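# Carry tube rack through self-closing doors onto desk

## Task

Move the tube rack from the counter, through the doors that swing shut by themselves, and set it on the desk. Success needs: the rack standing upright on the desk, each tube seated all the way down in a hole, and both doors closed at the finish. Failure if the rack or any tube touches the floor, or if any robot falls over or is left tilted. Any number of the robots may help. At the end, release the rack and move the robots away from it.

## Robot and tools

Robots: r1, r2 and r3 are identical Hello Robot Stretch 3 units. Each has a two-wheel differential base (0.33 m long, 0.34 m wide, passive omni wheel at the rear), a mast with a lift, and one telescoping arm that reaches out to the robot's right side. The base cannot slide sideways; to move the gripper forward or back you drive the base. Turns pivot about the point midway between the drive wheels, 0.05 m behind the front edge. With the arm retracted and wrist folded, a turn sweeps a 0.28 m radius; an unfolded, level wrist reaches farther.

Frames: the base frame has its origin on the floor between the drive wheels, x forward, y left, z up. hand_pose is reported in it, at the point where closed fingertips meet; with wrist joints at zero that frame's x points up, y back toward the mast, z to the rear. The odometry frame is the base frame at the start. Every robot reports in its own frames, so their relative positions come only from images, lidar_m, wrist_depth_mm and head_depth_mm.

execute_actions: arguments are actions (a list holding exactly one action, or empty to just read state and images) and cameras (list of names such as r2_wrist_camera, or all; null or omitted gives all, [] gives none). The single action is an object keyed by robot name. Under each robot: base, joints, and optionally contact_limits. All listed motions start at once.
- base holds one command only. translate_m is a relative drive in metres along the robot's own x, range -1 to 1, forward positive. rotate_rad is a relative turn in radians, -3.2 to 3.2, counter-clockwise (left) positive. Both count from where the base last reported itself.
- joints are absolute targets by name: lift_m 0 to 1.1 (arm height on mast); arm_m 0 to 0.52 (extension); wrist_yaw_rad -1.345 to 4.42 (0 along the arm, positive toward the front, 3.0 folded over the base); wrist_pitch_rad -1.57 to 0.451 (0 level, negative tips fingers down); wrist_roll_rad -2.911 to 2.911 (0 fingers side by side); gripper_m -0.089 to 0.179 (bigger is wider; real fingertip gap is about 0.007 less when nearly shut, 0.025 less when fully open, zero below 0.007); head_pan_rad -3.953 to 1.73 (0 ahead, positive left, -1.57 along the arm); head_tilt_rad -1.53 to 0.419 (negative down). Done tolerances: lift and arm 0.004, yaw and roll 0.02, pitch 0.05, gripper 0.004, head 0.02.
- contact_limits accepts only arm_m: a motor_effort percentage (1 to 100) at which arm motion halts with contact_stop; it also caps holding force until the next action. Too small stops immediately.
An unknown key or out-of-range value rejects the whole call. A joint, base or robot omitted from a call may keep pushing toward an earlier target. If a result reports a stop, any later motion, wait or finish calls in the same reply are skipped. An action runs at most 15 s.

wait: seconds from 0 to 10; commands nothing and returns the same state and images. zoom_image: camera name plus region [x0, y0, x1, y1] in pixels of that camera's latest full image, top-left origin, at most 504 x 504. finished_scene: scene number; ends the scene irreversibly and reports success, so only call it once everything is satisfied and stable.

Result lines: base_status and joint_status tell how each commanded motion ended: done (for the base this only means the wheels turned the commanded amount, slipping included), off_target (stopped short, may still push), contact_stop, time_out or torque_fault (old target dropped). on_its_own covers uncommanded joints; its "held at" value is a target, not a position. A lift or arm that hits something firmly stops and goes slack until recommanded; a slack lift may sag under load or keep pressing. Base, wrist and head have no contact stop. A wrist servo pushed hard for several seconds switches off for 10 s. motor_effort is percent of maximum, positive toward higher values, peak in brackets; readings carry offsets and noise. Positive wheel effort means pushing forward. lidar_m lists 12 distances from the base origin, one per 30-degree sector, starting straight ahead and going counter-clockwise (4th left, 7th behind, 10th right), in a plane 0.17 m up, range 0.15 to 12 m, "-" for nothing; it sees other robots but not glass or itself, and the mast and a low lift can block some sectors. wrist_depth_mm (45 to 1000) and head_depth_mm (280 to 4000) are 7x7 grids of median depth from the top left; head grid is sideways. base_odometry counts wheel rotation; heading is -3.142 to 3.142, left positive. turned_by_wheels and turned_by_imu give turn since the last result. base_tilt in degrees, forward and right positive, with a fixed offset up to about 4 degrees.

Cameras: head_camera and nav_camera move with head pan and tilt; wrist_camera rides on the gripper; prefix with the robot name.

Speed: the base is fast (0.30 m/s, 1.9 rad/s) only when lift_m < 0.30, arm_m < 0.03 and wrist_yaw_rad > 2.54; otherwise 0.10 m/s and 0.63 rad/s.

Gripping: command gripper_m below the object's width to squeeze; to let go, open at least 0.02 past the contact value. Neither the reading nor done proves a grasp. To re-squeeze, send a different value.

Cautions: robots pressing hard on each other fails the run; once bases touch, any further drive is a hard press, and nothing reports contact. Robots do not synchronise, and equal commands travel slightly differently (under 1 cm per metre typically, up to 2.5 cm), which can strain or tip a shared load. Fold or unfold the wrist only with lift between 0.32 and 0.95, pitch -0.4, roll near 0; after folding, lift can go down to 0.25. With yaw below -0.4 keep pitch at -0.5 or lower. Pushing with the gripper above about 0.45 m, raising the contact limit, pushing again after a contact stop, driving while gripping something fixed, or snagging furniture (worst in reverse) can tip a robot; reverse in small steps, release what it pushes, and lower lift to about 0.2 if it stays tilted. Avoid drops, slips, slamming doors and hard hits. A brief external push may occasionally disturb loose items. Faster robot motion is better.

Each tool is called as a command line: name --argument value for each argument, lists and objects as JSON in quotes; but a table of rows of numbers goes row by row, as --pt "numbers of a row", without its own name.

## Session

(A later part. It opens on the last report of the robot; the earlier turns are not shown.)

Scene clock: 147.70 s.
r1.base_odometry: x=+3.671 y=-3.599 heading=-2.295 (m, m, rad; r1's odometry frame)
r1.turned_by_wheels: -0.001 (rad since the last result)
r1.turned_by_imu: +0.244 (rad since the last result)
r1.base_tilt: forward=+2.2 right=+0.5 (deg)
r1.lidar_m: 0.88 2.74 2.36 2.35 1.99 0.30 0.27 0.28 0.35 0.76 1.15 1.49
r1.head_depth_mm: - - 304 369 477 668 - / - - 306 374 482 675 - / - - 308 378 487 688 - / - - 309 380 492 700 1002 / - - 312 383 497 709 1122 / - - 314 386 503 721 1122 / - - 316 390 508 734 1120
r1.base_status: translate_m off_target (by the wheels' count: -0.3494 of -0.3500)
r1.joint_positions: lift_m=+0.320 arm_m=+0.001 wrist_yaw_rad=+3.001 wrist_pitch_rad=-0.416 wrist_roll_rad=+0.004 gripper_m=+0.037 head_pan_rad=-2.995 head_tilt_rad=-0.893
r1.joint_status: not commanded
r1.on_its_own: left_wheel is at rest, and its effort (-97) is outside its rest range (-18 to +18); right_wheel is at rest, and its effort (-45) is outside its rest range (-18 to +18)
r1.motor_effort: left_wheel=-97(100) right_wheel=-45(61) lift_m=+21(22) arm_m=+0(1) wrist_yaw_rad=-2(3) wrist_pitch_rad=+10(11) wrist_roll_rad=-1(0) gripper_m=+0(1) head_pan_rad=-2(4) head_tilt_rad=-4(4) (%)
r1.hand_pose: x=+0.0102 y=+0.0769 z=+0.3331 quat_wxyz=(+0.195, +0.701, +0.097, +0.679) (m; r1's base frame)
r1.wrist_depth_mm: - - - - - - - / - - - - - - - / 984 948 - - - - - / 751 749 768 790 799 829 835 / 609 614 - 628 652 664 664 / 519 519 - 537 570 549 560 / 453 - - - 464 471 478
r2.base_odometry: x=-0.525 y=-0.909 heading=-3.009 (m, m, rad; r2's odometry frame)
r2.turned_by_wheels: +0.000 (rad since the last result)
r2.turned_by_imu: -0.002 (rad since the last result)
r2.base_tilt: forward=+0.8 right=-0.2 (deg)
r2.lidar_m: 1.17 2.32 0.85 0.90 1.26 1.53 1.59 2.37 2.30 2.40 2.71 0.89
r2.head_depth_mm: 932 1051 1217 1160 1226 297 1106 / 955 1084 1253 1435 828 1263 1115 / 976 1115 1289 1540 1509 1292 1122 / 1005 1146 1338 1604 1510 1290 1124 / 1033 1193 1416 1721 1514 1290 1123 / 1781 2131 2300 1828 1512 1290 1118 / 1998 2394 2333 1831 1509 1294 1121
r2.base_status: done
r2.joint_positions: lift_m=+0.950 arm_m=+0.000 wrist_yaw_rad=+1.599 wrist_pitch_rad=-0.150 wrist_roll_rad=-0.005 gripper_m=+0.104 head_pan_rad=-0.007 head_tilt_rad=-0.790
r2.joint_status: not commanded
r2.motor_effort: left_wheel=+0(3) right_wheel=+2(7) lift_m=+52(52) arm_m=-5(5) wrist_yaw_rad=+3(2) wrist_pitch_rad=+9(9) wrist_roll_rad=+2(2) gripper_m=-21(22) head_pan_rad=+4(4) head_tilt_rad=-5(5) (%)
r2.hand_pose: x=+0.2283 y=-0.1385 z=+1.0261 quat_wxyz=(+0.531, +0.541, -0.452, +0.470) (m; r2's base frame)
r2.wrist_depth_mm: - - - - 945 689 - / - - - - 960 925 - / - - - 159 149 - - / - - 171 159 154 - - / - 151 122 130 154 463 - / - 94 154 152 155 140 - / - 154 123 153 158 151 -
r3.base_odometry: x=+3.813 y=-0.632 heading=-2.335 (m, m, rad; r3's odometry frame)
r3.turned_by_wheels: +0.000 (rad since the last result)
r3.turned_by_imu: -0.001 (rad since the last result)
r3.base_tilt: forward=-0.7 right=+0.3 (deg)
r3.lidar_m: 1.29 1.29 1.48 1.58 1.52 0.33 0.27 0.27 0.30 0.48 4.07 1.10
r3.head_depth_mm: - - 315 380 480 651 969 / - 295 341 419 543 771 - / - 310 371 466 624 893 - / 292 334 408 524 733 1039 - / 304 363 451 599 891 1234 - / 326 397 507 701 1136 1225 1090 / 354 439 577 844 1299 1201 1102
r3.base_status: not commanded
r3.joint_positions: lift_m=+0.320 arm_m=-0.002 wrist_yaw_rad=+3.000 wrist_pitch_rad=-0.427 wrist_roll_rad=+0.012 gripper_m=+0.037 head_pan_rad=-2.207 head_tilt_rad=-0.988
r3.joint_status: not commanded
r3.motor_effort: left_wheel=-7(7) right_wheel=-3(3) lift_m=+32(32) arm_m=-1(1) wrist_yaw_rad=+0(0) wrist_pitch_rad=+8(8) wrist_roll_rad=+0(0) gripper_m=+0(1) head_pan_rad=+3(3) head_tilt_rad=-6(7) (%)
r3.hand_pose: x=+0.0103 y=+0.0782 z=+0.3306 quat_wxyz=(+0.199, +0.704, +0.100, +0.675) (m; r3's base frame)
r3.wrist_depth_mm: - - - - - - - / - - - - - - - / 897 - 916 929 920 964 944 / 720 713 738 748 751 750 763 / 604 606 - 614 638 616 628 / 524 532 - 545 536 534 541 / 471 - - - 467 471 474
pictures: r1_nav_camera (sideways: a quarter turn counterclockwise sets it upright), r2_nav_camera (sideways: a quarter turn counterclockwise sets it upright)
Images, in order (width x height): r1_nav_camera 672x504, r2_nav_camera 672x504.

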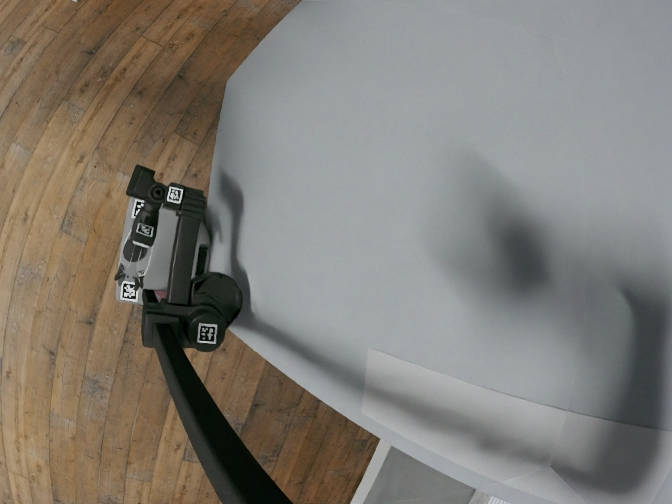

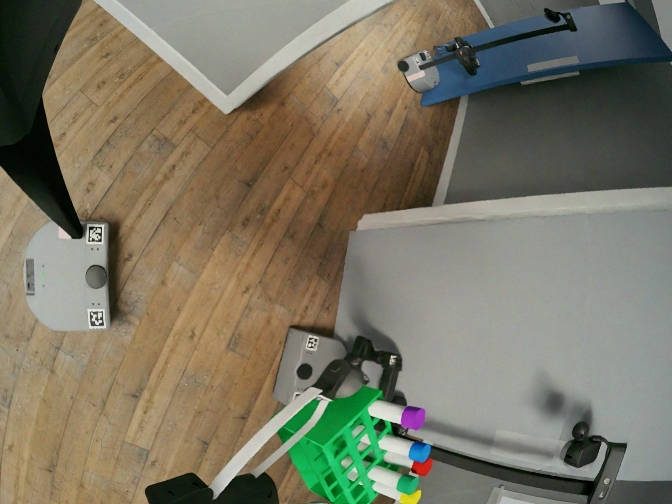

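execute_actions --actions '[{"r1":{"base":{"translate_m":0.015}},"r2":{"base":{"rotate_rad":0.4}}}]' --cameras '[]'

execute_actions --actions '[{"r2":{"base":{"translate_m":0.85}}}]' --cameras '["r2_nav_camera"]'

Scene clock: 150.07 s.
r1.base_odometry: x=+3.661 y=-3.610 heading=-2.295 (m, m, rad; r1's odometry frame)
r1.turned_by_wheels: +0.000 (rad since the last result)
r1.turned_by_imu: +0.000 (rad since the last result)
r1.base_tilt: forward=+2.1 right=+0.5 (deg)
r1.lidar_m: 0.87 2.73 2.36 2.35 2.01 0.29 0.28 0.28 0.36 2.15 1.14 1.50
r1.head_depth_mm: - - 304 366 472 661 - / - - 304 371 479 669 - / - - 307 376 486 686 - / - - 309 380 492 703 1003 / - - 312 385 500 715 1126 / - - 315 389 508 732 1117 / - - 318 394 516 750 1121
r1.base_status: done
r1.joint_positions: lift_m=+0.320 arm_m=+0.001 wrist_yaw_rad=+3.001 wrist_pitch_rad=-0.416 wrist_roll_rad=+0.004 gripper_m=+0.037 head_pan_rad=-2.995 head_tilt_rad=-0.894
r1.joint_status: not commanded
r1.motor_effort: left_wheel=-3(91) right_wheel=-2(43) lift_m=+21(21) arm_m=+0(1) wrist_yaw_rad=-1(1) wrist_pitch_rad=+10(10) wrist_roll_rad=+0(1) gripper_m=+0(2) head_pan_rad=-3(3) head_tilt_rad=-4(4) (%)
r1.hand_pose: x=+0.0103 y=+0.0769 z=+0.3331 quat_wxyz=(+0.195, +0.701, +0.097, +0.679) (m; r1's base frame)
r1.wrist_depth_mm: - - - - - - - / - - - - - - - / 951 935 - - - - - / 756 737 782 785 808 834 842 / 601 615 - 641 651 663 685 / 515 525 - 538 563 552 556 / 450 - - - 467 472 484
r2.base_odometry: x=-0.525 y=-0.909 heading=-2.609 (m, m, rad; r2's odometry frame)
r2.turned_by_wheels: +0.400 (rad since the last result)
r2.turned_by_imu: +0.402 (rad since the last result)
r2.base_tilt: forward=+1.0 right=-0.3 (deg)
r2.lidar_m: 1.25 0.85 0.87 1.12 1.53 1.55 1.95 2.30 2.34 2.80 0.88 1.16
r2.head_depth_mm: 1015 1112 1255 1388 1499 297 1109 / 1849 1337 1421 1612 927 1256 1121 / 2105 2373 2324 1829 1514 1290 1124 / 2432 2764 2311 1835 1516 1285 1119 / 2643 2581 2318 1837 1508 1294 1119 / 2265 2411 2313 1839 1512 1290 1122 / - 3150 2321 1842 1259 1291 1125
r2.base_status: done
r2.joint_positions: lift_m=+0.950 arm_m=+0.000 wrist_yaw_rad=+1.599 wrist_pitch_rad=-0.150 wrist_roll_rad=-0.005 gripper_m=+0.104 head_pan_rad=-0.007 head_tilt_rad=-0.790
r2.joint_status: not commanded
r2.motor_effort: left_wheel=-1(3) right_wheel=+1(6) lift_m=+52(52) arm_m=-5(5) wrist_yaw_rad=+1(1) wrist_pitch_rad=+9(9) wrist_roll_rad=+2(2) gripper_m=-21(21) head_pan_rad=+4(5) head_tilt_rad=-6(5) (%)
r2.hand_pose: x=+0.2283 y=-0.1384 z=+1.0261 quat_wxyz=(+0.531, +0.541, -0.452, +0.470) (m; r2's base frame)
r2.wrist_depth_mm: - - - - 968 845 762 / - - - - 967 854 760 / - - - 159 147 896 789 / - - 170 160 154 896 792 / 716 151 122 129 155 512 835 / 735 94 153 152 155 141 837 / 793 154 122 154 158 151 810
r3.base_odometry: x=+3.813 y=-0.632 heading=-2.335 (m, m, rad; r3's odometry frame)
r3.turned_by_wheels: +0.000 (rad since the last result)
r3.turned_by_imu: +0.000 (rad since the last result)
r3.base_tilt: forward=-0.7 right=+0.2 (deg)
r3.lidar_m: 1.29 1.29 1.48 1.58 1.52 0.33 0.27 0.27 0.30 0.48 4.06 1.11
r3.head_depth_mm: - - 315 380 480 649 968 / - 295 340 418 542 772 - / - 309 371 465 624 894 - / 293 334 407 524 735 1039 - / 304 362 452 600 893 1236 - / 326 397 506 701 1136 1222 1088 / 354 439 578 842 1295 1206 1098
r3.base_status: not commanded
r3.joint_positions: lift_m=+0.320 arm_m=-0.002 wrist_yaw_rad=+3.000 wrist_pitch_rad=-0.427 wrist_roll_rad=+0.012 gripper_m=+0.037 head_pan_rad=-2.207 head_tilt_rad=-0.988
r3.joint_status: not commanded
r3.motor_effort: left_wheel=-7(7) right_wheel=-3(4) lift_m=+32(32) arm_m=-1(1) wrist_yaw_rad=+0(0) wrist_pitch_rad=+9(9) wrist_roll_rad=+0(0) gripper_m=+0(0) head_pan_rad=+3(3) head_tilt_rad=-6(6) (%)
r3.hand_pose: x=+0.0103 y=+0.0782 z=+0.3306 quat_wxyz=(+0.199, +0.704, +0.100, +0.675) (m; r3's base frame)
r3.wrist_depth_mm: - - - - - - - / - - - - - - - / 882 - 924 912 923 933 951 / 720 708 729 734 737 751 762 / 609 609 - 612 652 625 635 / 517 526 - 552 534 537 544 / 473 - - - 464 470 476
pictures: none
No camera images: the call's "cameras" was empty. Leave "cameras" out to get every camera's image.

Scene clock: 159.53 s.
r1.base_odometry: x=+3.661 y=-3.610 heading=-2.295 (m, m, rad; r1's odometry frame)
r1.turned_by_wheels: +0.000 (rad since the last result)
r1.turned_by_imu: +0.000 (rad since the last result)
r1.base_tilt: forward=+2.1 right=+0.5 (deg)
r1.lidar_m: 2.43 2.73 2.36 2.35 2.01 0.29 0.28 0.28 0.36 2.16 0.71 1.50
r1.head_depth_mm: - - 304 365 472 660 - / - - 304 372 478 665 - / - - 306 376 486 684 - / - - 309 380 492 702 1008 / - - 312 384 500 717 1128 / - - 316 390 508 733 1112 / - - 318 394 516 753 1126
r1.base_status: not commanded
r1.joint_positions: lift_m=+0.320 arm_m=+0.001 wrist_yaw_rad=+3.001 wrist_pitch_rad=-0.416 wrist_roll_rad=+0.004 gripper_m=+0.037 head_pan_rad=-2.995 head_tilt_rad=-0.894
r1.joint_status: not commanded
r1.motor_effort: left_wheel=-3(3) right_wheel=-1(2) lift_m=+21(21) arm_m=-1(0) wrist_yaw_rad=-2(1) wrist_pitch_rad=+10(10) wrist_roll_rad=+0(0) gripper_m=+1(1) head_pan_rad=-4(2) head_tilt_rad=-3(4) (%)
r1.hand_pose: x=+0.0103 y=+0.0769 z=+0.3331 quat_wxyz=(+0.195, +0.701, +0.097, +0.679) (m; r1's base frame)
r1.wrist_depth_mm: - - - - - - - / - - - - - - - / 953 946 - - - - - / 750 768 778 785 784 832 805 / 614 631 - 637 657 654 670 / 519 524 - 541 564 552 570 / 450 - - - 467 474 489
r2.base_odometry: x=-1.257 y=-1.340 heading=-2.610 (m, m, rad; r2's odometry frame)
r2.turned_by_wheels: +0.000 (rad since the last result)
r2.turned_by_imu: -0.003 (rad since the last result)
r2.base_tilt: forward=+0.9 right=-0.4 (deg)
r2.lidar_m: 1.41 1.57 1.60 0.45 0.45 2.09 2.60 2.99 0.71 0.61 0.48 0.48
r2.head_depth_mm: 1138 1250 1381 1463 689 297 1024 / 1269 1412 1580 1734 924 1223 1119 / 1450 1629 1847 1826 1505 1286 1120 / 1670 1919 2163 1842 1506 1287 1121 / 1973 2312 2316 1830 1509 1293 1118 / 1393 1602 1879 1838 1510 1289 1122 / 1524 1788 1874 1780 1510 1288 1118
r2.base_status: done
r2.joint_positions: lift_m=+0.950 arm_m=+0.000 wrist_yaw_rad=+1.599 wrist_pitch_rad=-0.150 wrist_roll_rad=-0.005 gripper_m=+0.104 head_pan_rad=-0.007 head_tilt_rad=-0.790
r2.joint_status: not commanded
r2.motor_effort: left_wheel=+0(2) right_wheel=+2(7) lift_m=+52(52) arm_m=-6(5) wrist_yaw_rad=+2(1) wrist_pitch_rad=+9(9) wrist_roll_rad=+2(2) gripper_m=-22(21) head_pan_rad=+5(4) head_tilt_rad=-5(5) (%)
r2.hand_pose: x=+0.2283 y=-0.1384 z=+1.0261 quat_wxyz=(+0.531, +0.541, -0.452, +0.470) (m; r2's base frame)
r2.wrist_depth_mm: - - - - 402 275 240 / - - - - 364 278 245 / - - - 159 148 285 251 / - - 170 160 153 296 258 / - 150 122 130 153 214 264 / - 95 154 152 155 141 270 / - 154 122 154 158 151 271
r3.base_odometry: x=+3.813 y=-0.632 heading=-2.335 (m, m, rad; r3's odometry frame)
r3.turned_by_wheels: +0.000 (rad since the last result)
r3.turned_by_imu: -0.002 (rad since the last result)
r3.base_tilt: forward=-0.6 right=+0.4 (deg)
r3.lidar_m: 1.29 1.29 1.48 1.58 1.52 0.33 0.27 0.27 0.30 0.48 4.05 1.10
r3.head_depth_mm: - - 315 380 480 650 966 / - 295 340 418 542 772 - / - 310 371 465 624 898 - / 292 333 407 524 734 1039 - / 304 362 451 600 890 1236 - / 326 397 507 701 1134 1225 1091 / 354 439 578 845 1296 1201 1100
r3.base_status: not commanded
r3.joint_positions: lift_m=+0.320 arm_m=-0.002 wrist_yaw_rad=+3.000 wrist_pitch_rad=-0.427 wrist_roll_rad=+0.012 gripper_m=+0.037 head_pan_rad=-2.207 head_tilt_rad=-0.988
r3.joint_status: not commanded
r3.motor_effort: left_wheel=-7(7) right_wheel=-3(4) lift_m=+32(32) arm_m=-1(1) wrist_yaw_rad=+0(0) wrist_pitch_rad=+9(9) wrist_roll_rad=+0(0) gripper_m=+0(0) head_pan_rad=+3(3) head_tilt_rad=-6(6) (%)
r3.hand_pose: x=+0.0103 y=+0.0782 z=+0.3306 quat_wxyz=(+0.199, +0.704, +0.100, +0.675) (m; r3's base frame)
r3.wrist_depth_mm: - - - - - - - / - - - - - - - / 893 - 900 916 922 941 937 / 726 703 727 744 745 755 760 / 602 606 - 617 652 627 631 / 516 531 - 548 536 541 542 / 472 - - - 470 469 475
pictures: r2_nav_camera (sideways: a quarter turn counterclockwise sets it upright)
Images, in order (width x height): r2_nav_camera 672x504.

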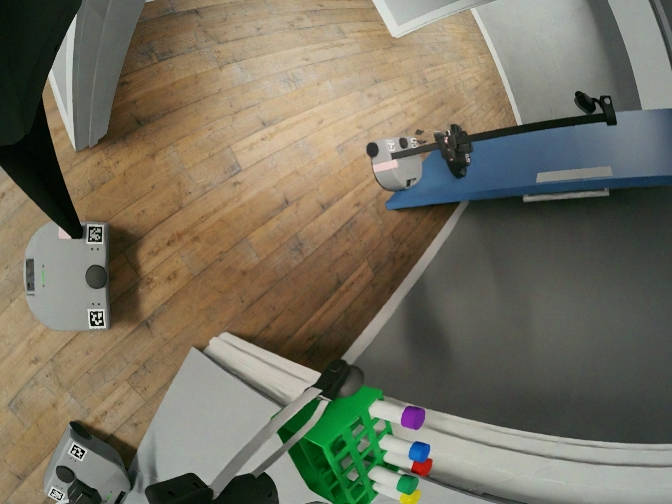

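execute_actions --actions '[{"r2":{"base":{"rotate_rad":0.8}}}]' --cameras '["r2_nav_camera"]'

execute_actions --actions '[{"r2":{"base":{"translate_m":0.9}}}]' --cameras '["r2_nav_camera"]'

Scene clock: 162.40 s.
r1.base_odometry: x=+3.661 y=-3.610 heading=-2.295 (m, m, rad; r1's odometry frame)
r1.turned_by_wheels: +0.000 (rad since the last result)
r1.turned_by_imu: +0.000 (rad since the last result)
r1.base_tilt: forward=+2.2 right=+0.5 (deg)
r1.lidar_m: 2.43 2.74 2.36 2.35 2.01 0.29 0.28 0.28 0.36 2.15 0.72 1.50
r1.head_depth_mm: - - 304 365 470 660 - / - - 303 372 478 668 - / - - 306 376 484 684 - / - - 309 380 492 701 1005 / - - 312 385 501 717 1125 / - - 315 389 509 734 1112 / - - 318 394 517 750 1124
r1.base_status: not commanded
r1.joint_positions: lift_m=+0.320 arm_m=+0.001 wrist_yaw_rad=+3.001 wrist_pitch_rad=-0.416 wrist_roll_rad=+0.004 gripper_m=+0.037 head_pan_rad=-2.995 head_tilt_rad=-0.894
r1.joint_status: not commanded
r1.motor_effort: left_wheel=-3(3) right_wheel=-2(1) lift_m=+21(21) arm_m=-1(1) wrist_yaw_rad=-1(1) wrist_pitch_rad=+10(10) wrist_roll_rad=-1(1) gripper_m=+0(1) head_pan_rad=-2(4) head_tilt_rad=-3(3) (%)
r1.hand_pose: x=+0.0103 y=+0.0769 z=+0.3331 quat_wxyz=(+0.195, +0.701, +0.097, +0.679) (m; r1's base frame)
r1.wrist_depth_mm: - - - - - - - / - - - - - - - / 951 977 - - - - - / 724 755 783 785 820 834 856 / 609 621 - 637 643 672 677 / 516 520 - 538 566 550 555 / 453 - - - 472 478 478
r2.base_odometry: x=-1.257 y=-1.340 heading=-1.810 (m, m, rad; r2's odometry frame)
r2.turned_by_wheels: +0.800 (rad since the last result)
r2.turned_by_imu: +0.805 (rad since the last result)
r2.base_tilt: forward=+0.8 right=-0.4 (deg)
r2.lidar_m: 2.36 0.52 0.45 2.08 2.23 3.00 2.98 0.71 0.52 0.47 0.54 1.57
r2.head_depth_mm: - 3184 2072 1782 1505 299 1109 / - 3160 2337 1816 924 1260 1117 / - 3162 2317 1820 1503 1290 1122 / 2192 2504 2328 1838 1517 1290 1117 / 2211 2546 2314 1836 1510 1291 1119 / 2061 2219 2214 1837 1521 1292 1123 / 1678 1768 1871 1793 1515 1290 997
r2.base_status: done
r2.joint_positions: lift_m=+0.950 arm_m=+0.000 wrist_yaw_rad=+1.599 wrist_pitch_rad=-0.150 wrist_roll_rad=-0.005 gripper_m=+0.104 head_pan_rad=-0.007 head_tilt_rad=-0.790
r2.joint_status: not commanded
r2.motor_effort: left_wheel=-1(4) right_wheel=+2(6) lift_m=+52(52) arm_m=-5(5) wrist_yaw_rad=+2(2) wrist_pitch_rad=+9(9) wrist_roll_rad=+2(2) gripper_m=-21(22) head_pan_rad=+4(4) head_tilt_rad=-5(5) (%)
r2.hand_pose: x=+0.2283 y=-0.1384 z=+1.0261 quat_wxyz=(+0.531, +0.541, -0.452, +0.470) (m; r2's base frame)
r2.wrist_depth_mm: - - - - - - - / - - - - - - - / - - - 160 147 - - / - - 170 160 154 - - / - 150 122 130 155 - - / - 95 154 152 156 140 - / - 154 122 154 158 151 -
r3.base_odometry: x=+3.813 y=-0.632 heading=-2.335 (m, m, rad; r3's odometry frame)
r3.turned_by_wheels: +0.000 (rad since the last result)
r3.turned_by_imu: -0.001 (rad since the last result)
r3.base_tilt: forward=-0.7 right=+0.3 (deg)
r3.lidar_m: 1.29 1.29 1.48 1.58 1.52 0.33 0.27 0.27 0.30 0.48 4.07 1.11
r3.head_depth_mm: - - 315 380 480 650 968 / - 295 341 418 543 771 - / - 309 371 466 624 896 - / 292 333 407 524 732 1040 - / 304 362 452 600 890 1232 - / 326 397 507 701 1133 1221 1089 / 354 439 577 843 1299 1203 1098
r3.base_status: not commanded
r3.joint_positions: lift_m=+0.320 arm_m=-0.002 wrist_yaw_rad=+3.000 wrist_pitch_rad=-0.427 wrist_roll_rad=+0.012 gripper_m=+0.037 head_pan_rad=-2.207 head_tilt_rad=-0.988
r3.joint_status: not commanded
r3.motor_effort: left_wheel=-7(7) right_wheel=-3(3) lift_m=+32(32) arm_m=-1(1) wrist_yaw_rad=+0(1) wrist_pitch_rad=+9(9) wrist_roll_rad=+0(1) gripper_m=-1(0) head_pan_rad=+4(3) head_tilt_rad=-7(6) (%)
r3.hand_pose: x=+0.0103 y=+0.0782 z=+0.3306 quat_wxyz=(+0.199, +0.704, +0.100, +0.675) (m; r3's base frame)
r3.wrist_depth_mm: - - - - - - - / - - - - - - - / 893 - 915 915 928 944 947 / 726 718 737 752 753 752 765 / 608 606 - 619 642 625 638 / 520 522 - 539 536 534 541 / 468 - - - 468 470 472
pictures: r2_nav_camera (sideways: a quarter turn counterclockwise sets it upright)
Images, in order (width x height): r2_nav_camera 672x504.

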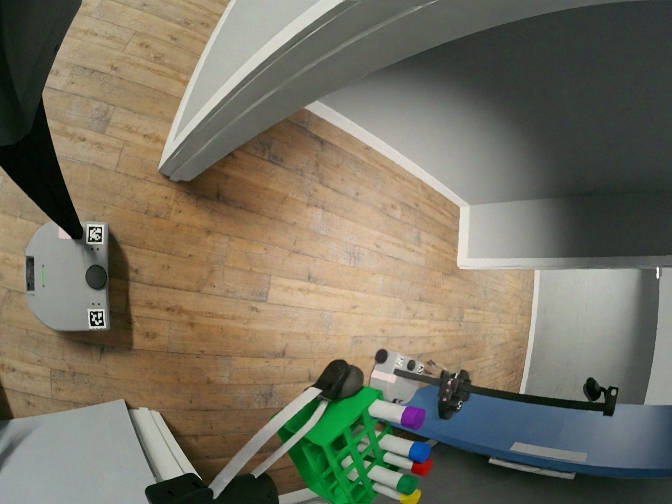

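Scene clock: 172.33 s.
r1.base_odometry: x=+3.661 y=-3.610 heading=-2.295 (m, m, rad; r1's odometry frame)
r1.turned_by_wheels: +0.000 (rad since the last result)
r1.turned_by_imu: +0.000 (rad since the last result)
r1.base_tilt: forward=+2.2 right=+0.5 (deg)
r1.lidar_m: 2.43 2.74 2.36 2.35 2.01 0.29 0.27 0.28 0.36 1.55 1.14 1.50
r1.head_depth_mm: - - 303 365 471 658 - / - - 304 372 478 669 - / - - 307 376 485 685 - / - - 309 380 493 699 1005 / - - 312 385 500 717 1127 / - - 316 389 508 734 1116 / - - 319 393 516 749 1126
r1.base_status: not commanded
r1.joint_positions: lift_m=+0.320 arm_m=+0.001 wrist_yaw_rad=+3.001 wrist_pitch_rad=-0.416 wrist_roll_rad=+0.004 gripper_m=+0.037 head_pan_rad=-2.995 head_tilt_rad=-0.894
r1.joint_status: not commanded
r1.motor_effort: left_wheel=-3(4) right_wheel=-1(1) lift_m=+21(21) arm_m=+0(1) wrist_yaw_rad=-1(0) wrist_pitch_rad=+10(10) wrist_roll_rad=-1(1) gripper_m=+0(0) head_pan_rad=-3(3) head_tilt_rad=-3(3) (%)
r1.hand_pose: x=+0.0103 y=+0.0769 z=+0.3331 quat_wxyz=(+0.195, +0.701, +0.097, +0.679) (m; r1's base frame)
r1.wrist_depth_mm: - - - - - - - / - - - - - - - / 954 978 - - - - - / 741 765 791 781 800 828 853 / 605 619 - 638 656 667 656 / 518 524 - 531 567 552 558 / 449 - - - 464 473 487
r2.base_odometry: x=-1.470 y=-2.215 heading=-1.810 (m, m, rad; r2's odometry frame)
r2.turned_by_wheels: +0.000 (rad since the last result)
r2.turned_by_imu: -0.004 (rad since the last result)
r2.base_tilt: forward=+0.9 right=-0.4 (deg)
r2.lidar_m: 1.65 1.04 0.85 0.85 0.74 0.65 1.59 0.89 1.06 1.25 0.80 0.80
r2.head_depth_mm: - 3152 2310 1881 1504 299 1109 / - 3166 2318 1834 926 1260 1121 / - 3144 2291 1829 1518 1281 1122 / 1410 1631 1896 1838 1511 1286 1117 / 1437 1647 1923 1830 1513 1288 1118 / 1474 1688 1907 1829 1511 1293 1120 / 1413 1491 1572 1669 1514 1287 1123
r2.base_status: done
r2.joint_positions: lift_m=+0.950 arm_m=+0.000 wrist_yaw_rad=+1.599 wrist_pitch_rad=-0.150 wrist_roll_rad=-0.005 gripper_m=+0.104 head_pan_rad=-0.007 head_tilt_rad=-0.790
r2.joint_status: not commanded
r2.motor_effort: left_wheel=-1(2) right_wheel=+2(6) lift_m=+52(52) arm_m=-5(5) wrist_yaw_rad=+1(2) wrist_pitch_rad=+9(9) wrist_roll_rad=+2(2) gripper_m=-21(21) head_pan_rad=+4(5) head_tilt_rad=-4(5) (%)
r2.hand_pose: x=+0.2283 y=-0.1384 z=+1.0261 quat_wxyz=(+0.531, +0.541, -0.452, +0.470) (m; r2's base frame)
r2.wrist_depth_mm: 974 - - - - - 901 / 968 - - - - - 926 / 992 - - 160 148 - 948 / - - 170 160 154 - 777 / - 150 122 130 154 - 747 / - 94 154 153 155 141 766 / - 154 122 154 158 151 773
r3.base_odometry: x=+3.813 y=-0.632 heading=-2.335 (m, m, rad; r3's odometry frame)
r3.turned_by_wheels: +0.000 (rad since the last result)
r3.turned_by_imu: -0.002 (rad since the last result)
r3.base_tilt: forward=-0.8 right=+0.4 (deg)
r3.lidar_m: 1.29 1.29 1.05 0.89 1.52 0.33 0.27 0.27 0.30 0.48 4.07 1.10
r3.head_depth_mm: - - 315 380 480 650 969 / - 295 341 419 543 770 - / - 309 371 466 624 895 - / 292 333 407 524 733 1039 - / 304 362 452 599 891 1233 - / 326 397 507 700 1136 1230 1092 / 354 439 578 841 1299 1207 1100
r3.base_status: not commanded
r3.joint_positions: lift_m=+0.320 arm_m=-0.002 wrist_yaw_rad=+3.000 wrist_pitch_rad=-0.427 wrist_roll_rad=+0.012 gripper_m=+0.037 head_pan_rad=-2.207 head_tilt_rad=-0.988
r3.joint_status: not commanded
r3.motor_effort: left_wheel=-7(7) right_wheel=-3(2) lift_m=+31(32) arm_m=-1(1) wrist_yaw_rad=+0(0) wrist_pitch_rad=+8(8) wrist_roll_rad=+0(0) gripper_m=-1(0) head_pan_rad=+3(3) head_tilt_rad=-6(5) (%)
r3.hand_pose: x=+0.0103 y=+0.0782 z=+0.3306 quat_wxyz=(+0.199, +0.704, +0.100, +0.675) (m; r3's base frame)
r3.wrist_depth_mm: - - - - - - - / - - - 929 - - - / 883 - 918 927 938 938 952 / 724 723 736 751 743 750 766 / 606 608 - 613 645 624 626 / 521 524 - 547 537 533 541 / 467 - - - 472 473 474
pictures: r2_nav_camera (sideways: a quarter turn counterclockwise sets it upright)
Images, in order (width x height): r2_nav_camera 672x504.

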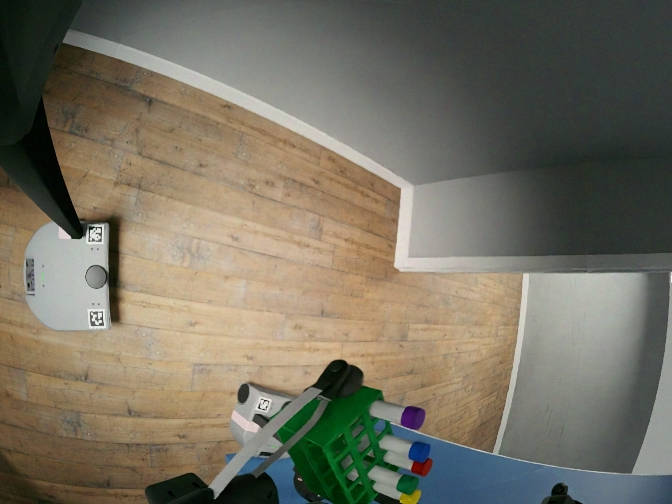

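execute_actions --actions '[{"r2":{"base":{"translate_m":0.8}},"r1":{"base":{"translate_m":0.9}}}]' --cameras '[]'

execute_actions --actions '[{"r2":{"base":{"rotate_rad":-0.5}},"r1":{"base":{"translate_m":0.2}}}]' --cameras '["r2_nav_camera","r1_nav_camera"]'

Scene clock: 183.20 s.
r1.base_odometry: x=+3.065 y=-4.284 heading=-2.295 (m, m, rad; r1's odometry frame)
r1.turned_by_wheels: +0.000 (rad since the last result)
r1.turned_by_imu: +0.002 (rad since the last result)
r1.base_tilt: forward=+2.1 right=+0.5 (deg)
r1.lidar_m: 1.54 1.74 2.14 2.14 2.44 2.59 2.11 0.96 0.67 0.98 1.14 1.55
r1.head_depth_mm: 2338 2366 1927 1628 1419 1252 - / 2438 2403 1955 1647 1432 1257 - / 2560 2388 1959 1661 1434 1265 - / 2304 2356 1977 1670 1443 1276 1173 / 1884 2069 2008 1687 1460 1285 1160 / 1590 1717 1859 1705 1466 1297 1159 / 1371 1467 1576 1572 1451 1301 1159
r1.base_status: done
r1.joint_positions: lift_m=+0.320 arm_m=+0.001 wrist_yaw_rad=+3.000 wrist_pitch_rad=-0.416 wrist_roll_rad=+0.004 gripper_m=+0.037 head_pan_rad=-2.995 head_tilt_rad=-0.893
r1.joint_status: not commanded
r1.motor_effort: left_wheel=+0(7) right_wheel=+1(15) lift_m=+21(21) arm_m=+0(0) wrist_yaw_rad=-1(2) wrist_pitch_rad=+10(10) wrist_roll_rad=-1(0) gripper_m=+1(1) head_pan_rad=-3(3) head_tilt_rad=-4(3) (%)
r1.hand_pose: x=+0.0104 y=+0.0768 z=+0.3330 quat_wxyz=(+0.195, +0.701, +0.097, +0.679) (m; r1's base frame)
r1.wrist_depth_mm: - - - - - - - / - - - - - - - / 971 942 - - - - - / 750 757 775 802 811 837 848 / 611 621 - 629 662 669 685 / 519 526 - 527 557 555 553 / 446 - - - 465 476 486
r2.base_odometry: x=-1.660 y=-2.992 heading=-1.810 (m, m, rad; r2's odometry frame)
r2.turned_by_wheels: +0.000 (rad since the last result)
r2.turned_by_imu: -0.004 (rad since the last result)
r2.base_tilt: forward=+0.8 right=-0.3 (deg)
r2.lidar_m: 0.85 0.87 0.71 0.71 0.79 1.25 1.43 1.61 0.60 0.55 0.92 4.15
r2.head_depth_mm: 3346 3119 2310 1875 1513 297 1108 / 3388 3163 2309 1829 925 1259 1119 / 3519 3202 2311 1835 1502 1284 1119 / 710 816 956 1177 1406 1286 1118 / 721 827 968 1175 1419 1291 1119 / 739 852 1000 1217 1440 1285 1122 / 756 878 1032 1261 1423 1289 1119
r2.base_status: done
r2.joint_positions: lift_m=+0.950 arm_m=+0.000 wrist_yaw_rad=+1.599 wrist_pitch_rad=-0.150 wrist_roll_rad=-0.005 gripper_m=+0.104 head_pan_rad=-0.007 head_tilt_rad=-0.790
r2.joint_status: not commanded
r2.motor_effort: left_wheel=-1(2) right_wheel=+1(5) lift_m=+52(52) arm_m=-5(5) wrist_yaw_rad=+2(2) wrist_pitch_rad=+9(9) wrist_roll_rad=+2(2) gripper_m=-21(21) head_pan_rad=+4(4) head_tilt_rad=-5(5) (%)
r2.hand_pose: x=+0.2283 y=-0.1384 z=+1.0261 quat_wxyz=(+0.531, +0.541, -0.452, +0.470) (m; r2's base frame)
r2.wrist_depth_mm: 797 774 722 - - - - / 822 803 757 - - - - / 854 841 776 160 148 - - / 887 897 170 160 153 - - / 875 151 121 129 154 - - / 861 94 154 152 156 141 - / 932 155 122 154 158 152 -
r3.base_odometry: x=+3.813 y=-0.632 heading=-2.335 (m, m, rad; r3's odometry frame)
r3.turned_by_wheels: +0.000 (rad since the last result)
r3.turned_by_imu: -0.002 (rad since the last result)
r3.base_tilt: forward=-0.7 right=+0.4 (deg)
r3.lidar_m: 1.29 0.55 1.48 1.58 1.53 0.33 0.27 0.27 0.30 0.48 4.07 1.10
r3.head_depth_mm: - - 315 381 479 650 969 / - 295 341 419 542 770 - / - 310 371 465 624 894 - / 292 333 408 524 735 1037 - / 304 362 452 600 891 1233 - / 326 397 507 702 1132 1228 1087 / 354 439 577 842 1297 1201 1099
r3.base_status: not commanded
r3.joint_positions: lift_m=+0.320 arm_m=-0.002 wrist_yaw_rad=+3.000 wrist_pitch_rad=-0.427 wrist_roll_rad=+0.012 gripper_m=+0.037 head_pan_rad=-2.207 head_tilt_rad=-0.988
r3.joint_status: not commanded
r3.motor_effort: left_wheel=-7(7) right_wheel=-3(4) lift_m=+31(32) arm_m=-2(1) wrist_yaw_rad=+0(0) wrist_pitch_rad=+9(9) wrist_roll_rad=+0(0) gripper_m=+0(1) head_pan_rad=+3(3) head_tilt_rad=-6(6) (%)
r3.hand_pose: x=+0.0103 y=+0.0782 z=+0.3306 quat_wxyz=(+0.199, +0.704, +0.100, +0.675) (m; r3's base frame)
r3.wrist_depth_mm: - - - - - - - / - - - - - - - / 884 - 917 937 935 942 601 / 720 723 740 746 749 526 486 / 606 602 - 614 641 523 422 / 525 520 - 543 531 528 433 / 471 - - - 466 476 451
pictures: none
No camera images: the call's "cameras" was empty. Leave "cameras" out to get every camera's image.

Scene clock: 186.43 s.
r1.base_odometry: x=+2.933 y=-4.434 heading=-2.295 (m, m, rad; r1's odometry frame)
r1.turned_by_wheels: +0.000 (rad since the last result)
r1.turned_by_imu: +0.000 (rad since the last result)
r1.base_tilt: forward=+2.1 right=+0.5 (deg)
r1.lidar_m: 1.35 1.52 2.10 2.09 2.39 2.78 2.21 1.19 1.02 1.04 1.19 1.35
r1.head_depth_mm: 2536 2336 1934 1631 1414 1254 - / 2636 2387 1939 1654 1431 1268 - / 2748 2394 1967 1666 1438 1270 - / 2431 2400 1993 1680 1449 1275 1174 / 1970 2148 1992 1686 1457 1284 1163 / 1662 1802 1907 1709 1467 1286 1152 / 1430 1533 1650 1676 1474 1305 1151
r1.base_status: done
r1.joint_positions: lift_m=+0.320 arm_m=+0.001 wrist_yaw_rad=+3.000 wrist_pitch_rad=-0.416 wrist_roll_rad=+0.004 gripper_m=+0.037 head_pan_rad=-2.995 head_tilt_rad=-0.893
r1.joint_status: not commanded
r1.motor_effort: left_wheel=-1(5) right_wheel=+0(3) lift_m=+21(21) arm_m=+0(0) wrist_yaw_rad=+0(0) wrist_pitch_rad=+10(10) wrist_roll_rad=+0(1) gripper_m=+0(0) head_pan_rad=-3(3) head_tilt_rad=-4(3) (%)
r1.hand_pose: x=+0.0104 y=+0.0768 z=+0.3330 quat_wxyz=(+0.195, +0.701, +0.097, +0.679) (m; r1's base frame)
r1.wrist_depth_mm: - - - - - - - / - - - - - - - / 954 990 - - - - - / 767 755 772 779 814 828 852 / 612 616 - 643 654 666 683 / 513 516 - 525 552 564 565 / 449 - - - 465 476 487
r2.base_odometry: x=-1.660 y=-2.992 heading=-2.310 (m, m, rad; r2's odometry frame)
r2.turned_by_wheels: -0.500 (rad since the last result)
r2.turned_by_imu: -0.504 (rad since the last result)
r2.base_tilt: forward=+0.8 right=-0.3 (deg)
r2.lidar_m: 4.11 0.85 0.85 0.71 0.71 0.79 1.29 1.51 1.60 0.61 0.55 0.93
r2.head_depth_mm: 3631 3171 2312 1849 1427 300 1107 / 3845 3160 2334 1822 925 1255 1119 / 3746 3143 2313 1829 1513 1290 1118 / 3593 3184 2309 1825 1516 1286 1118 / 3488 3143 2332 1823 1512 1291 1119 / 3404 3173 2340 1820 1510 1289 1123 / 3314 3145 2326 1776 1243 1292 1118
r2.base_status: done
r2.joint_positions: lift_m=+0.950 arm_m=+0.000 wrist_yaw_rad=+1.599 wrist_pitch_rad=-0.150 wrist_roll_rad=-0.005 gripper_m=+0.104 head_pan_rad=-0.007 head_tilt_rad=-0.790
r2.joint_status: not commanded
r2.motor_effort: left_wheel=+3(5) right_wheel=-3(7) lift_m=+52(52) arm_m=-5(5) wrist_yaw_rad=+1(2) wrist_pitch_rad=+9(9) wrist_roll_rad=+2(2) gripper_m=-21(21) head_pan_rad=+5(4) head_tilt_rad=-5(5) (%)
r2.hand_pose: x=+0.2283 y=-0.1384 z=+1.0261 quat_wxyz=(+0.531, +0.541, -0.452, +0.470) (m; r2's base frame)
r2.wrist_depth_mm: - - - - - 791 608 / - - - - - 795 601 / 735 - - 159 148 793 615 / 701 - 171 160 154 774 614 / 736 151 122 130 155 432 626 / 740 94 153 152 156 140 631 / 783 155 122 154 158 151 640
r3.base_odometry: x=+3.813 y=-0.632 heading=-2.335 (m, m, rad; r3's odometry frame)
r3.turned_by_wheels: +0.000 (rad since the last result)
r3.turned_by_imu: -0.001 (rad since the last result)
r3.base_tilt: forward=-0.7 right=+0.3 (deg)
r3.lidar_m: 1.29 0.55 1.48 1.51 1.50 0.33 0.27 0.27 0.30 0.48 4.08 1.10
r3.head_depth_mm: - - 315 380 480 650 966 / - 296 341 419 542 769 - / - 310 371 465 623 894 - / 292 333 408 524 731 1039 - / 304 363 452 600 891 1235 - / 326 397 507 702 1131 1225 1090 / 354 438 578 841 1287 1206 1103
r3.base_status: not commanded
r3.joint_positions: lift_m=+0.320 arm_m=-0.002 wrist_yaw_rad=+3.000 wrist_pitch_rad=-0.427 wrist_roll_rad=+0.012 gripper_m=+0.037 head_pan_rad=-2.207 head_tilt_rad=-0.988
r3.joint_status: not commanded
r3.motor_effort: left_wheel=-7(7) right_wheel=-3(2) lift_m=+32(32) arm_m=-1(1) wrist_yaw_rad=+0(0) wrist_pitch_rad=+8(9) wrist_roll_rad=+0(0) gripper_m=+0(0) head_pan_rad=+4(3) head_tilt_rad=-7(7) (%)
r3.hand_pose: x=+0.0103 y=+0.0782 z=+0.3306 quat_wxyz=(+0.199, +0.704, +0.100, +0.675) (m; r3's base frame)
r3.wrist_depth_mm: - - - - - - - / - - - - - - - / 893 - 926 922 928 951 605 / 722 718 732 737 749 694 485 / 610 605 - 615 650 586 436 / 520 525 - 544 534 535 455 / 471 - - - 463 470 474
pictures: r1_nav_camera (sideways: a quarter turn counterclockwise sets it upright), r2_nav_camera (sideways: a quarter turn counterclockwise sets it upright)
Images, in order (width x height): r1_nav_camera 672x504, r2_nav_camera 672x504.

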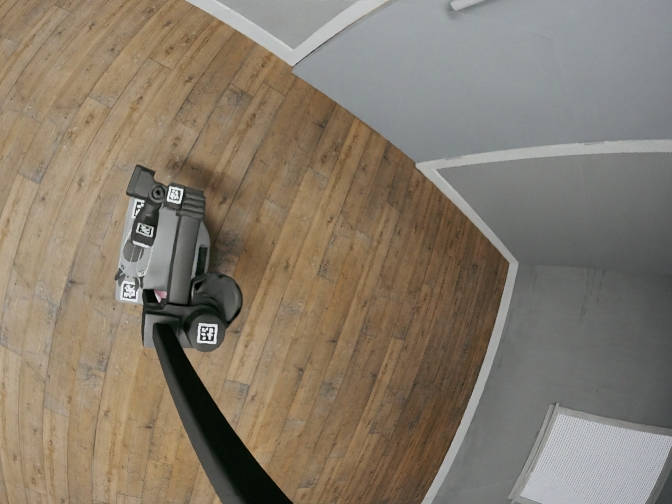

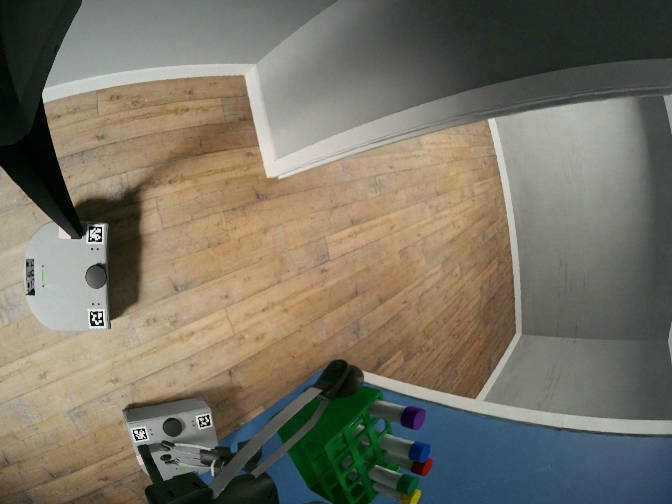

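execute_actions --actions '[{"r2":{"base":{"translate_m":0.9}}}]' --cameras '[]'

execute_actions --actions '[{"r2":{"base":{"rotate_rad":0.55}}}]' --cameras '["r2_nav_camera"]'

execute_actions --actions '[{"r2":{"base":{"translate_m":0.7},"joints":{"head_pan_rad":1.0,"head_tilt_rad":-0.6}}}]' --cameras '["r2_nav_camera","r2_head_camera"]'

Scene clock: 196.97 s.
r1.base_odometry: x=+2.933 y=-4.434 heading=-2.295 (m, m, rad; r1's odometry frame)
r1.turned_by_wheels: +0.000 (rad since the last result)
r1.turned_by_imu: +0.000 (rad since the last result)
r1.base_tilt: forward=+2.1 right=+0.5 (deg)
r1.lidar_m: 1.35 1.52 2.10 2.10 2.39 2.78 2.21 1.23 1.04 1.04 1.18 1.35
r1.head_depth_mm: 2555 2359 1929 1627 1417 1255 - / 2635 2404 1947 1656 1431 1266 - / 2753 2406 1971 1658 1438 1266 - / 2425 2396 1974 1669 1439 1274 1176 / 1975 2165 1998 1688 1455 1279 1163 / 1652 1805 1914 1692 1471 1288 1156 / 1441 1530 1664 1669 1481 1295 1155
r1.base_status: not commanded
r1.joint_positions: lift_m=+0.320 arm_m=+0.001 wrist_yaw_rad=+3.000 wrist_pitch_rad=-0.416 wrist_roll_rad=+0.004 gripper_m=+0.037 head_pan_rad=-2.995 head_tilt_rad=-0.893
r1.joint_status: not commanded
r1.motor_effort: left_wheel=+0(0) right_wheel=+1(0) lift_m=+20(21) arm_m=-1(1) wrist_yaw_rad=-1(0) wrist_pitch_rad=+10(10) wrist_roll_rad=+0(0) gripper_m=-1(1) head_pan_rad=-2(3) head_tilt_rad=-4(4) (%)
r1.hand_pose: x=+0.0104 y=+0.0768 z=+0.3330 quat_wxyz=(+0.195, +0.701, +0.097, +0.679) (m; r1's base frame)
r1.wrist_depth_mm: - - - - - - - / - - - - - - - / 960 953 - - - - - / 750 743 786 797 814 821 852 / 615 615 - 646 650 668 671 / 514 521 - 537 565 546 568 / 444 - - - 466 476 482
r2.base_odometry: x=-2.266 y=-3.657 heading=-2.310 (m, m, rad; r2's odometry frame)
r2.turned_by_wheels: +0.000 (rad since the last result)
r2.turned_by_imu: -0.003 (rad since the last result)
r2.base_tilt: forward=+0.8 right=-0.3 (deg)
r2.lidar_m: 3.28 3.27 3.04 0.45 0.46 1.11 1.81 0.84 0.65 0.52 0.52 2.41
r2.head_depth_mm: 3090 3132 2326 1884 1504 300 1110 / 3050 3212 2320 1834 926 1254 1119 / 2958 3130 2309 1823 1514 1284 1118 / 2832 3079 2294 1836 1512 1289 1122 / 2776 3024 2331 1832 1505 1290 1121 / 2719 2965 2359 1838 1513 1290 1120 / 2641 2900 2316 1840 1518 1288 1121
r2.base_status: done
r2.joint_positions: lift_m=+0.950 arm_m=+0.000 wrist_yaw_rad=+1.599 wrist_pitch_rad=-0.150 wrist_roll_rad=-0.005 gripper_m=+0.104 head_pan_rad=-0.007 head_tilt_rad=-0.790
r2.joint_status: not commanded
r2.motor_effort: left_wheel=+2(6) right_wheel=-3(3) lift_m=+52(52) arm_m=-5(5) wrist_yaw_rad=+2(1) wrist_pitch_rad=+9(9) wrist_roll_rad=+2(2) gripper_m=-21(21) head_pan_rad=+4(4) head_tilt_rad=-5(5) (%)
r2.hand_pose: x=+0.2283 y=-0.1384 z=+1.0261 quat_wxyz=(+0.531, +0.541, -0.452, +0.470) (m; r2's base frame)
r2.wrist_depth_mm: - - - - - - - / - - - - - - - / - - - 159 148 - - / - - 171 159 154 - - / - 150 121 130 154 - - / - 95 155 152 155 140 - / - 154 122 154 158 151 -
r3.base_odometry: x=+3.813 y=-0.632 heading=-2.335 (m, m, rad; r3's odometry frame)
r3.turned_by_wheels: +0.000 (rad since the last result)
r3.turned_by_imu: -0.002 (rad since the last result)
r3.base_tilt: forward=-0.7 right=+0.4 (deg)
r3.lidar_m: 1.29 1.29 1.48 1.49 1.50 0.33 0.27 0.27 0.30 0.48 0.84 0.89
r3.head_depth_mm: - - 315 380 480 651 964 / - 295 341 418 543 770 - / - 309 372 465 624 896 - / 292 334 407 524 735 1038 - / 304 362 452 599 892 1237 - / 326 397 507 700 1131 1223 1090 / 354 439 579 842 1300 1206 1098
r3.base_status: not commanded
r3.joint_positions: lift_m=+0.320 arm_m=-0.002 wrist_yaw_rad=+3.000 wrist_pitch_rad=-0.427 wrist_roll_rad=+0.012 gripper_m=+0.037 head_pan_rad=-2.207 head_tilt_rad=-0.988
r3.joint_status: not commanded
r3.motor_effort: left_wheel=-7(7) right_wheel=-2(3) lift_m=+32(32) arm_m=-1(1) wrist_yaw_rad=+0(0) wrist_pitch_rad=+9(9) wrist_roll_rad=+0(0) gripper_m=+0(0) head_pan_rad=+3(3) head_tilt_rad=-6(6) (%)
r3.hand_pose: x=+0.0103 y=+0.0782 z=+0.3306 quat_wxyz=(+0.199, +0.704, +0.100, +0.675) (m; r3's base frame)
r3.wrist_depth_mm: - - - - - - - / - - - - - - - / 891 - 914 909 938 943 936 / 722 705 732 732 745 755 747 / 604 605 - 617 638 619 632 / 521 524 - 544 530 537 539 / 473 - - - 466 471 471
pictures: none
No camera images: the call's "cameras" was empty. Leave "cameras" out to get every camera's image.

Scene clock: 198.90 s.
r1.base_odometry: x=+2.933 y=-4.434 heading=-2.295 (m, m, rad; r1's odometry frame)
r1.turned_by_wheels: +0.000 (rad since the last result)
r1.turned_by_imu: +0.000 (rad since the last result)
r1.base_tilt: forward=+2.2 right=+0.5 (deg)
r1.lidar_m: 1.35 1.52 2.10 2.10 2.39 2.77 2.21 1.23 1.04 1.04 1.19 1.35
r1.head_depth_mm: 2531 2346 1944 1634 1420 1253 - / 2616 2379 1950 1649 1429 1265 - / 2714 2371 1975 1649 1441 1275 - / 2446 2430 1970 1684 1453 1273 1173 / 1965 2186 1986 1685 1453 1279 1166 / 1659 1802 1904 1719 1467 1293 1146 / 1430 1538 1674 1680 1482 1297 1154
r1.base_status: not commanded
r1.joint_positions: lift_m=+0.320 arm_m=+0.001 wrist_yaw_rad=+3.000 wrist_pitch_rad=-0.416 wrist_roll_rad=+0.004 gripper_m=+0.037 head_pan_rad=-2.995 head_tilt_rad=-0.893
r1.joint_status: not commanded
r1.motor_effort: left_wheel=+0(1) right_wheel=+0(0) lift_m=+21(21) arm_m=+0(0) wrist_yaw_rad=+0(0) wrist_pitch_rad=+10(10) wrist_roll_rad=-1(0) gripper_m=+1(1) head_pan_rad=-3(2) head_tilt_rad=-3(3) (%)
r1.hand_pose: x=+0.0104 y=+0.0768 z=+0.3330 quat_wxyz=(+0.195, +0.701, +0.097, +0.679) (m; r1's base frame)
r1.wrist_depth_mm: - - - - - - - / - - - - - - - / 952 952 - - - - - / 759 753 794 801 817 812 826 / 610 609 - 635 656 654 684 / 516 520 - 544 570 555 551 / 446 - - - 467 477 484
r2.base_odometry: x=-2.266 y=-3.657 heading=-1.760 (m, m, rad; r2's odometry frame)
r2.turned_by_wheels: +0.550 (rad since the last result)
r2.turned_by_imu: +0.554 (rad since the last result)
r2.base_tilt: forward=+0.9 right=-0.3 (deg)
r2.lidar_m: 3.26 3.04 0.45 0.46 1.13 1.89 0.84 0.64 0.52 0.56 2.44 3.29
r2.head_depth_mm: 2638 2879 2311 1889 1509 300 1109 / 2702 2969 2306 1833 927 1257 1118 / 2759 3020 2300 1823 1507 1290 1119 / 2887 3073 2322 1825 1505 1285 1122 / 2938 3155 2304 1816 1511 1290 1122 / 3029 3188 2336 1833 1519 1292 1119 / 3107 3190 2338 1832 1512 1291 1119
r2.base_status: done
r2.joint_positions: lift_m=+0.950 arm_m=+0.000 wrist_yaw_rad=+1.599 wrist_pitch_rad=-0.150 wrist_roll_rad=-0.005 gripper_m=+0.104 head_pan_rad=-0.007 head_tilt_rad=-0.790
r2.joint_status: not commanded
r2.motor_effort: left_wheel=-1(6) right_wheel=+2(6) lift_m=+52(52) arm_m=-5(5) wrist_yaw_rad=+2(2) wrist_pitch_rad=+9(9) wrist_roll_rad=+2(2) gripper_m=-21(22) head_pan_rad=+4(4) head_tilt_rad=-5(5) (%)
r2.hand_pose: x=+0.2283 y=-0.1384 z=+1.0261 quat_wxyz=(+0.531, +0.541, -0.452, +0.470) (m; r2's base frame)
r2.wrist_depth_mm: - - - - - - - / - - - - - - - / - - - 160 148 - - / - - 171 159 154 - - / - 150 121 129 155 - - / - 95 153 152 156 141 - / - 154 122 154 158 150 -
r3.base_odometry: x=+3.813 y=-0.632 heading=-2.335 (m, m, rad; r3's odometry frame)
r3.turned_by_wheels: +0.000 (rad since the last result)
r3.turned_by_imu: +0.000 (rad since the last result)
r3.base_tilt: forward=-0.8 right=+0.4 (deg)
r3.lidar_m: 1.29 1.29 1.48 1.49 1.49 0.33 0.27 0.27 0.30 0.48 0.82 0.81
r3.head_depth_mm: - - 315 380 479 651 970 / - 295 341 419 542 770 - / - 309 371 465 623 895 - / 292 333 408 524 734 1038 - / 304 363 452 600 890 1237 - / 326 397 506 698 1133 1227 1093 / 354 439 578 843 1294 1203 1101
r3.base_status: not commanded
r3.joint_positions: lift_m=+0.320 arm_m=-0.002 wrist_yaw_rad=+3.000 wrist_pitch_rad=-0.427 wrist_roll_rad=+0.012 gripper_m=+0.037 head_pan_rad=-2.207 head_tilt_rad=-0.988
r3.joint_status: not commanded
r3.motor_effort: left_wheel=-7(7) right_wheel=-3(3) lift_m=+32(32) arm_m=-1(1) wrist_yaw_rad=+0(0) wrist_pitch_rad=+9(9) wrist_roll_rad=+0(0) gripper_m=-1(0) head_pan_rad=+3(3) head_tilt_rad=-5(6) (%)
r3.hand_pose: x=+0.0103 y=+0.0782 z=+0.3306 quat_wxyz=(+0.199, +0.704, +0.100, +0.675) (m; r3's base frame)
r3.wrist_depth_mm: - - - - - - - / - - - - - - - / 889 - 923 913 939 939 933 / 718 720 729 741 740 769 757 / 612 613 - 614 639 629 627 / 526 524 - 552 540 534 536 / 467 - - - 463 470 475
pictures: r2_nav_camera (sideways: a quarter turn counterclockwise sets it upright)
Images, in order (width x height): r2_nav_camera 672x504.

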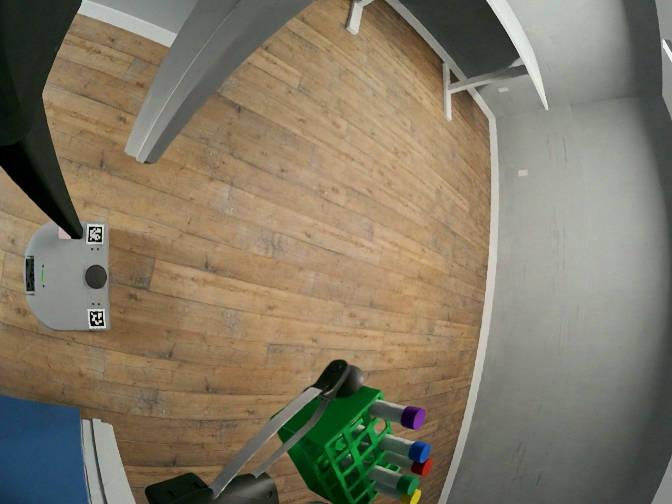

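Scene clock: 206.83 s.
r1.base_odometry: x=+2.933 y=-4.434 heading=-2.295 (m, m, rad; r1's odometry frame)
r1.turned_by_wheels: +0.000 (rad since the last result)
r1.turned_by_imu: +0.000 (rad since the last result)
r1.base_tilt: forward=+2.1 right=+0.4 (deg)
r1.lidar_m: 1.35 1.52 2.10 2.10 2.40 2.78 2.21 1.23 1.04 1.04 1.18 1.35
r1.head_depth_mm: 2507 2355 1920 1639 1417 1252 - / 2635 2399 1940 1656 1436 1271 - / 2736 2380 1980 1654 1440 1270 - / 2408 2424 1966 1675 1443 1274 1173 / 1964 2167 1999 1679 1460 1285 1163 / 1660 1811 1919 1699 1471 1295 1153 / 1431 1526 1672 1683 1482 1298 1158
r1.base_status: not commanded
r1.joint_positions: lift_m=+0.320 arm_m=+0.001 wrist_yaw_rad=+3.000 wrist_pitch_rad=-0.416 wrist_roll_rad=+0.004 gripper_m=+0.037 head_pan_rad=-2.995 head_tilt_rad=-0.893
r1.joint_status: not commanded
r1.motor_effort: left_wheel=+0(1) right_wheel=+0(1) lift_m=+21(21) arm_m=+0(0) wrist_yaw_rad=+0(1) wrist_pitch_rad=+10(10) wrist_roll_rad=-1(1) gripper_m=+1(0) head_pan_rad=-2(4) head_tilt_rad=-4(4) (%)
r1.hand_pose: x=+0.0104 y=+0.0768 z=+0.3330 quat_wxyz=(+0.195, +0.701, +0.097, +0.679) (m; r1's base frame)
r1.wrist_depth_mm: - - - - - - - / - - - - - - - / 942 967 - - - - - / 744 756 789 775 818 830 838 / 612 616 - 640 653 666 683 / 522 529 - 534 567 558 559 / 451 - - - 471 479 478
r2.base_odometry: x=-2.398 y=-4.345 heading=-1.760 (m, m, rad; r2's odometry frame)
r2.turned_by_wheels: +0.000 (rad since the last result)
r2.turned_by_imu: -0.003 (rad since the last result)
r2.base_tilt: forward=+0.9 right=-0.3 (deg)
r2.lidar_m: 2.58 2.47 2.00 1.25 0.67 0.64 1.54 0.93 1.09 2.30 2.61 2.59
r2.head_depth_mm: 2367 2241 2875 2316 1769 1441 1204 / 2286 2425 2808 2305 1771 1431 1201 / 2219 2350 2758 2318 1773 1436 1199 / 2143 2255 2649 2305 1776 1441 1205 / 2070 2113 2564 2324 1774 1437 1199 / 2016 2108 2435 2220 1763 1430 1202 / 1952 2132 2366 2309 1766 1428 1200
r2.base_status: done
r2.joint_positions: lift_m=+0.950 arm_m=+0.000 wrist_yaw_rad=+1.599 wrist_pitch_rad=-0.150 wrist_roll_rad=-0.005 gripper_m=+0.104 head_pan_rad=+0.993 head_tilt_rad=-0.606
r2.joint_status: all done
r2.motor_effort: left_wheel=-1(3) right_wheel=+2(5) lift_m=+52(52) arm_m=-5(5) wrist_yaw_rad=+1(4) wrist_pitch_rad=+9(9) wrist_roll_rad=+2(2) gripper_m=-22(21) head_pan_rad=+4(52) head_tilt_rad=+3(20) (%)
r2.hand_pose: x=+0.2283 y=-0.1384 z=+1.0261 quat_wxyz=(+0.531, +0.541, -0.452, +0.470) (m; r2's base frame)
r2.wrist_depth_mm: - - - - - - - / - - - - - - - / - - - 159 148 - - / - - 170 161 153 - - / - 151 122 130 153 - - / - 94 153 152 155 140 - / - 154 123 153 158 151 -
r3.base_odometry: x=+3.813 y=-0.632 heading=-2.335 (m, m, rad; r3's odometry frame)
r3.turned_by_wheels: +0.000 (rad since the last result)
r3.turned_by_imu: -0.001 (rad since the last result)
r3.base_tilt: forward=-0.6 right=+0.3 (deg)
r3.lidar_m: 1.29 1.29 1.48 1.50 1.49 0.33 0.27 0.27 0.30 0.48 1.50 1.10
r3.head_depth_mm: - - 315 380 480 649 969 / - 295 341 418 542 771 - / - 310 371 465 624 895 - / 292 333 407 524 734 1038 - / 304 363 452 600 894 1231 - / 326 397 507 701 1137 1225 1090 / 354 439 577 845 1294 1207 1101
r3.base_status: not commanded
r3.joint_positions: lift_m=+0.320 arm_m=-0.002 wrist_yaw_rad=+3.000 wrist_pitch_rad=-0.427 wrist_roll_rad=+0.012 gripper_m=+0.037 head_pan_rad=-2.207 head_tilt_rad=-0.988
r3.joint_status: not commanded
r3.motor_effort: left_wheel=-7(7) right_wheel=-3(4) lift_m=+32(32) arm_m=-1(1) wrist_yaw_rad=+0(0) wrist_pitch_rad=+9(9) wrist_roll_rad=+0(0) gripper_m=+0(0) head_pan_rad=+3(3) head_tilt_rad=-6(7) (%)
r3.hand_pose: x=+0.0103 y=+0.0782 z=+0.3306 quat_wxyz=(+0.199, +0.704, +0.100, +0.675) (m; r3's base frame)
r3.wrist_depth_mm: - - - - - - - / - - - - - - - / 887 - 916 924 945 957 950 / 729 709 725 736 740 740 755 / 607 602 - 613 644 624 630 / 528 526 - 547 534 536 537 / 468 - - - 464 471 469
pictures: r2_head_camera (sideways: a quarter turn clockwise sets it upright), r2_nav_camera (sideways: a quarter turn counterclockwise sets it upright)
Images, in order (width x height): r2_head_camera 896x504, r2_nav_camera 672x504.

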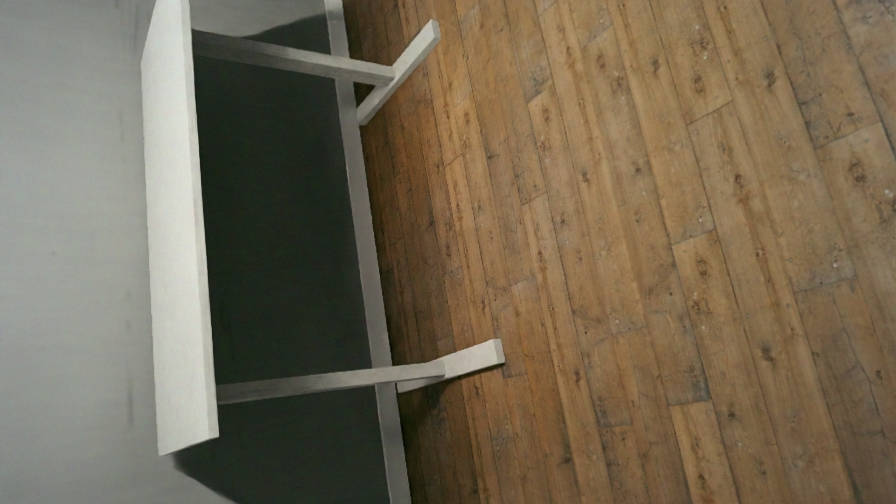

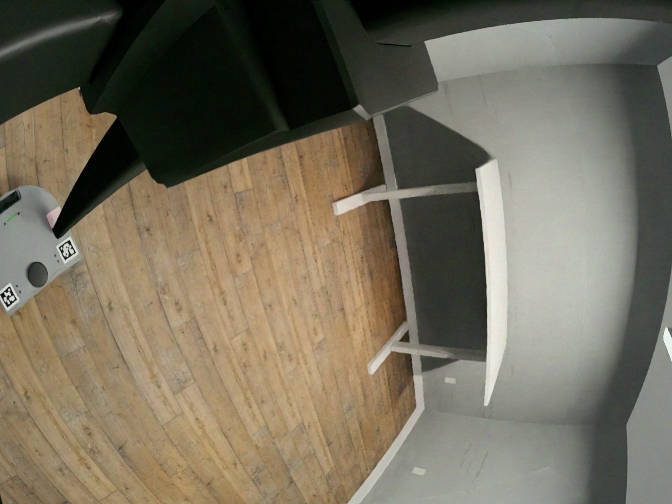

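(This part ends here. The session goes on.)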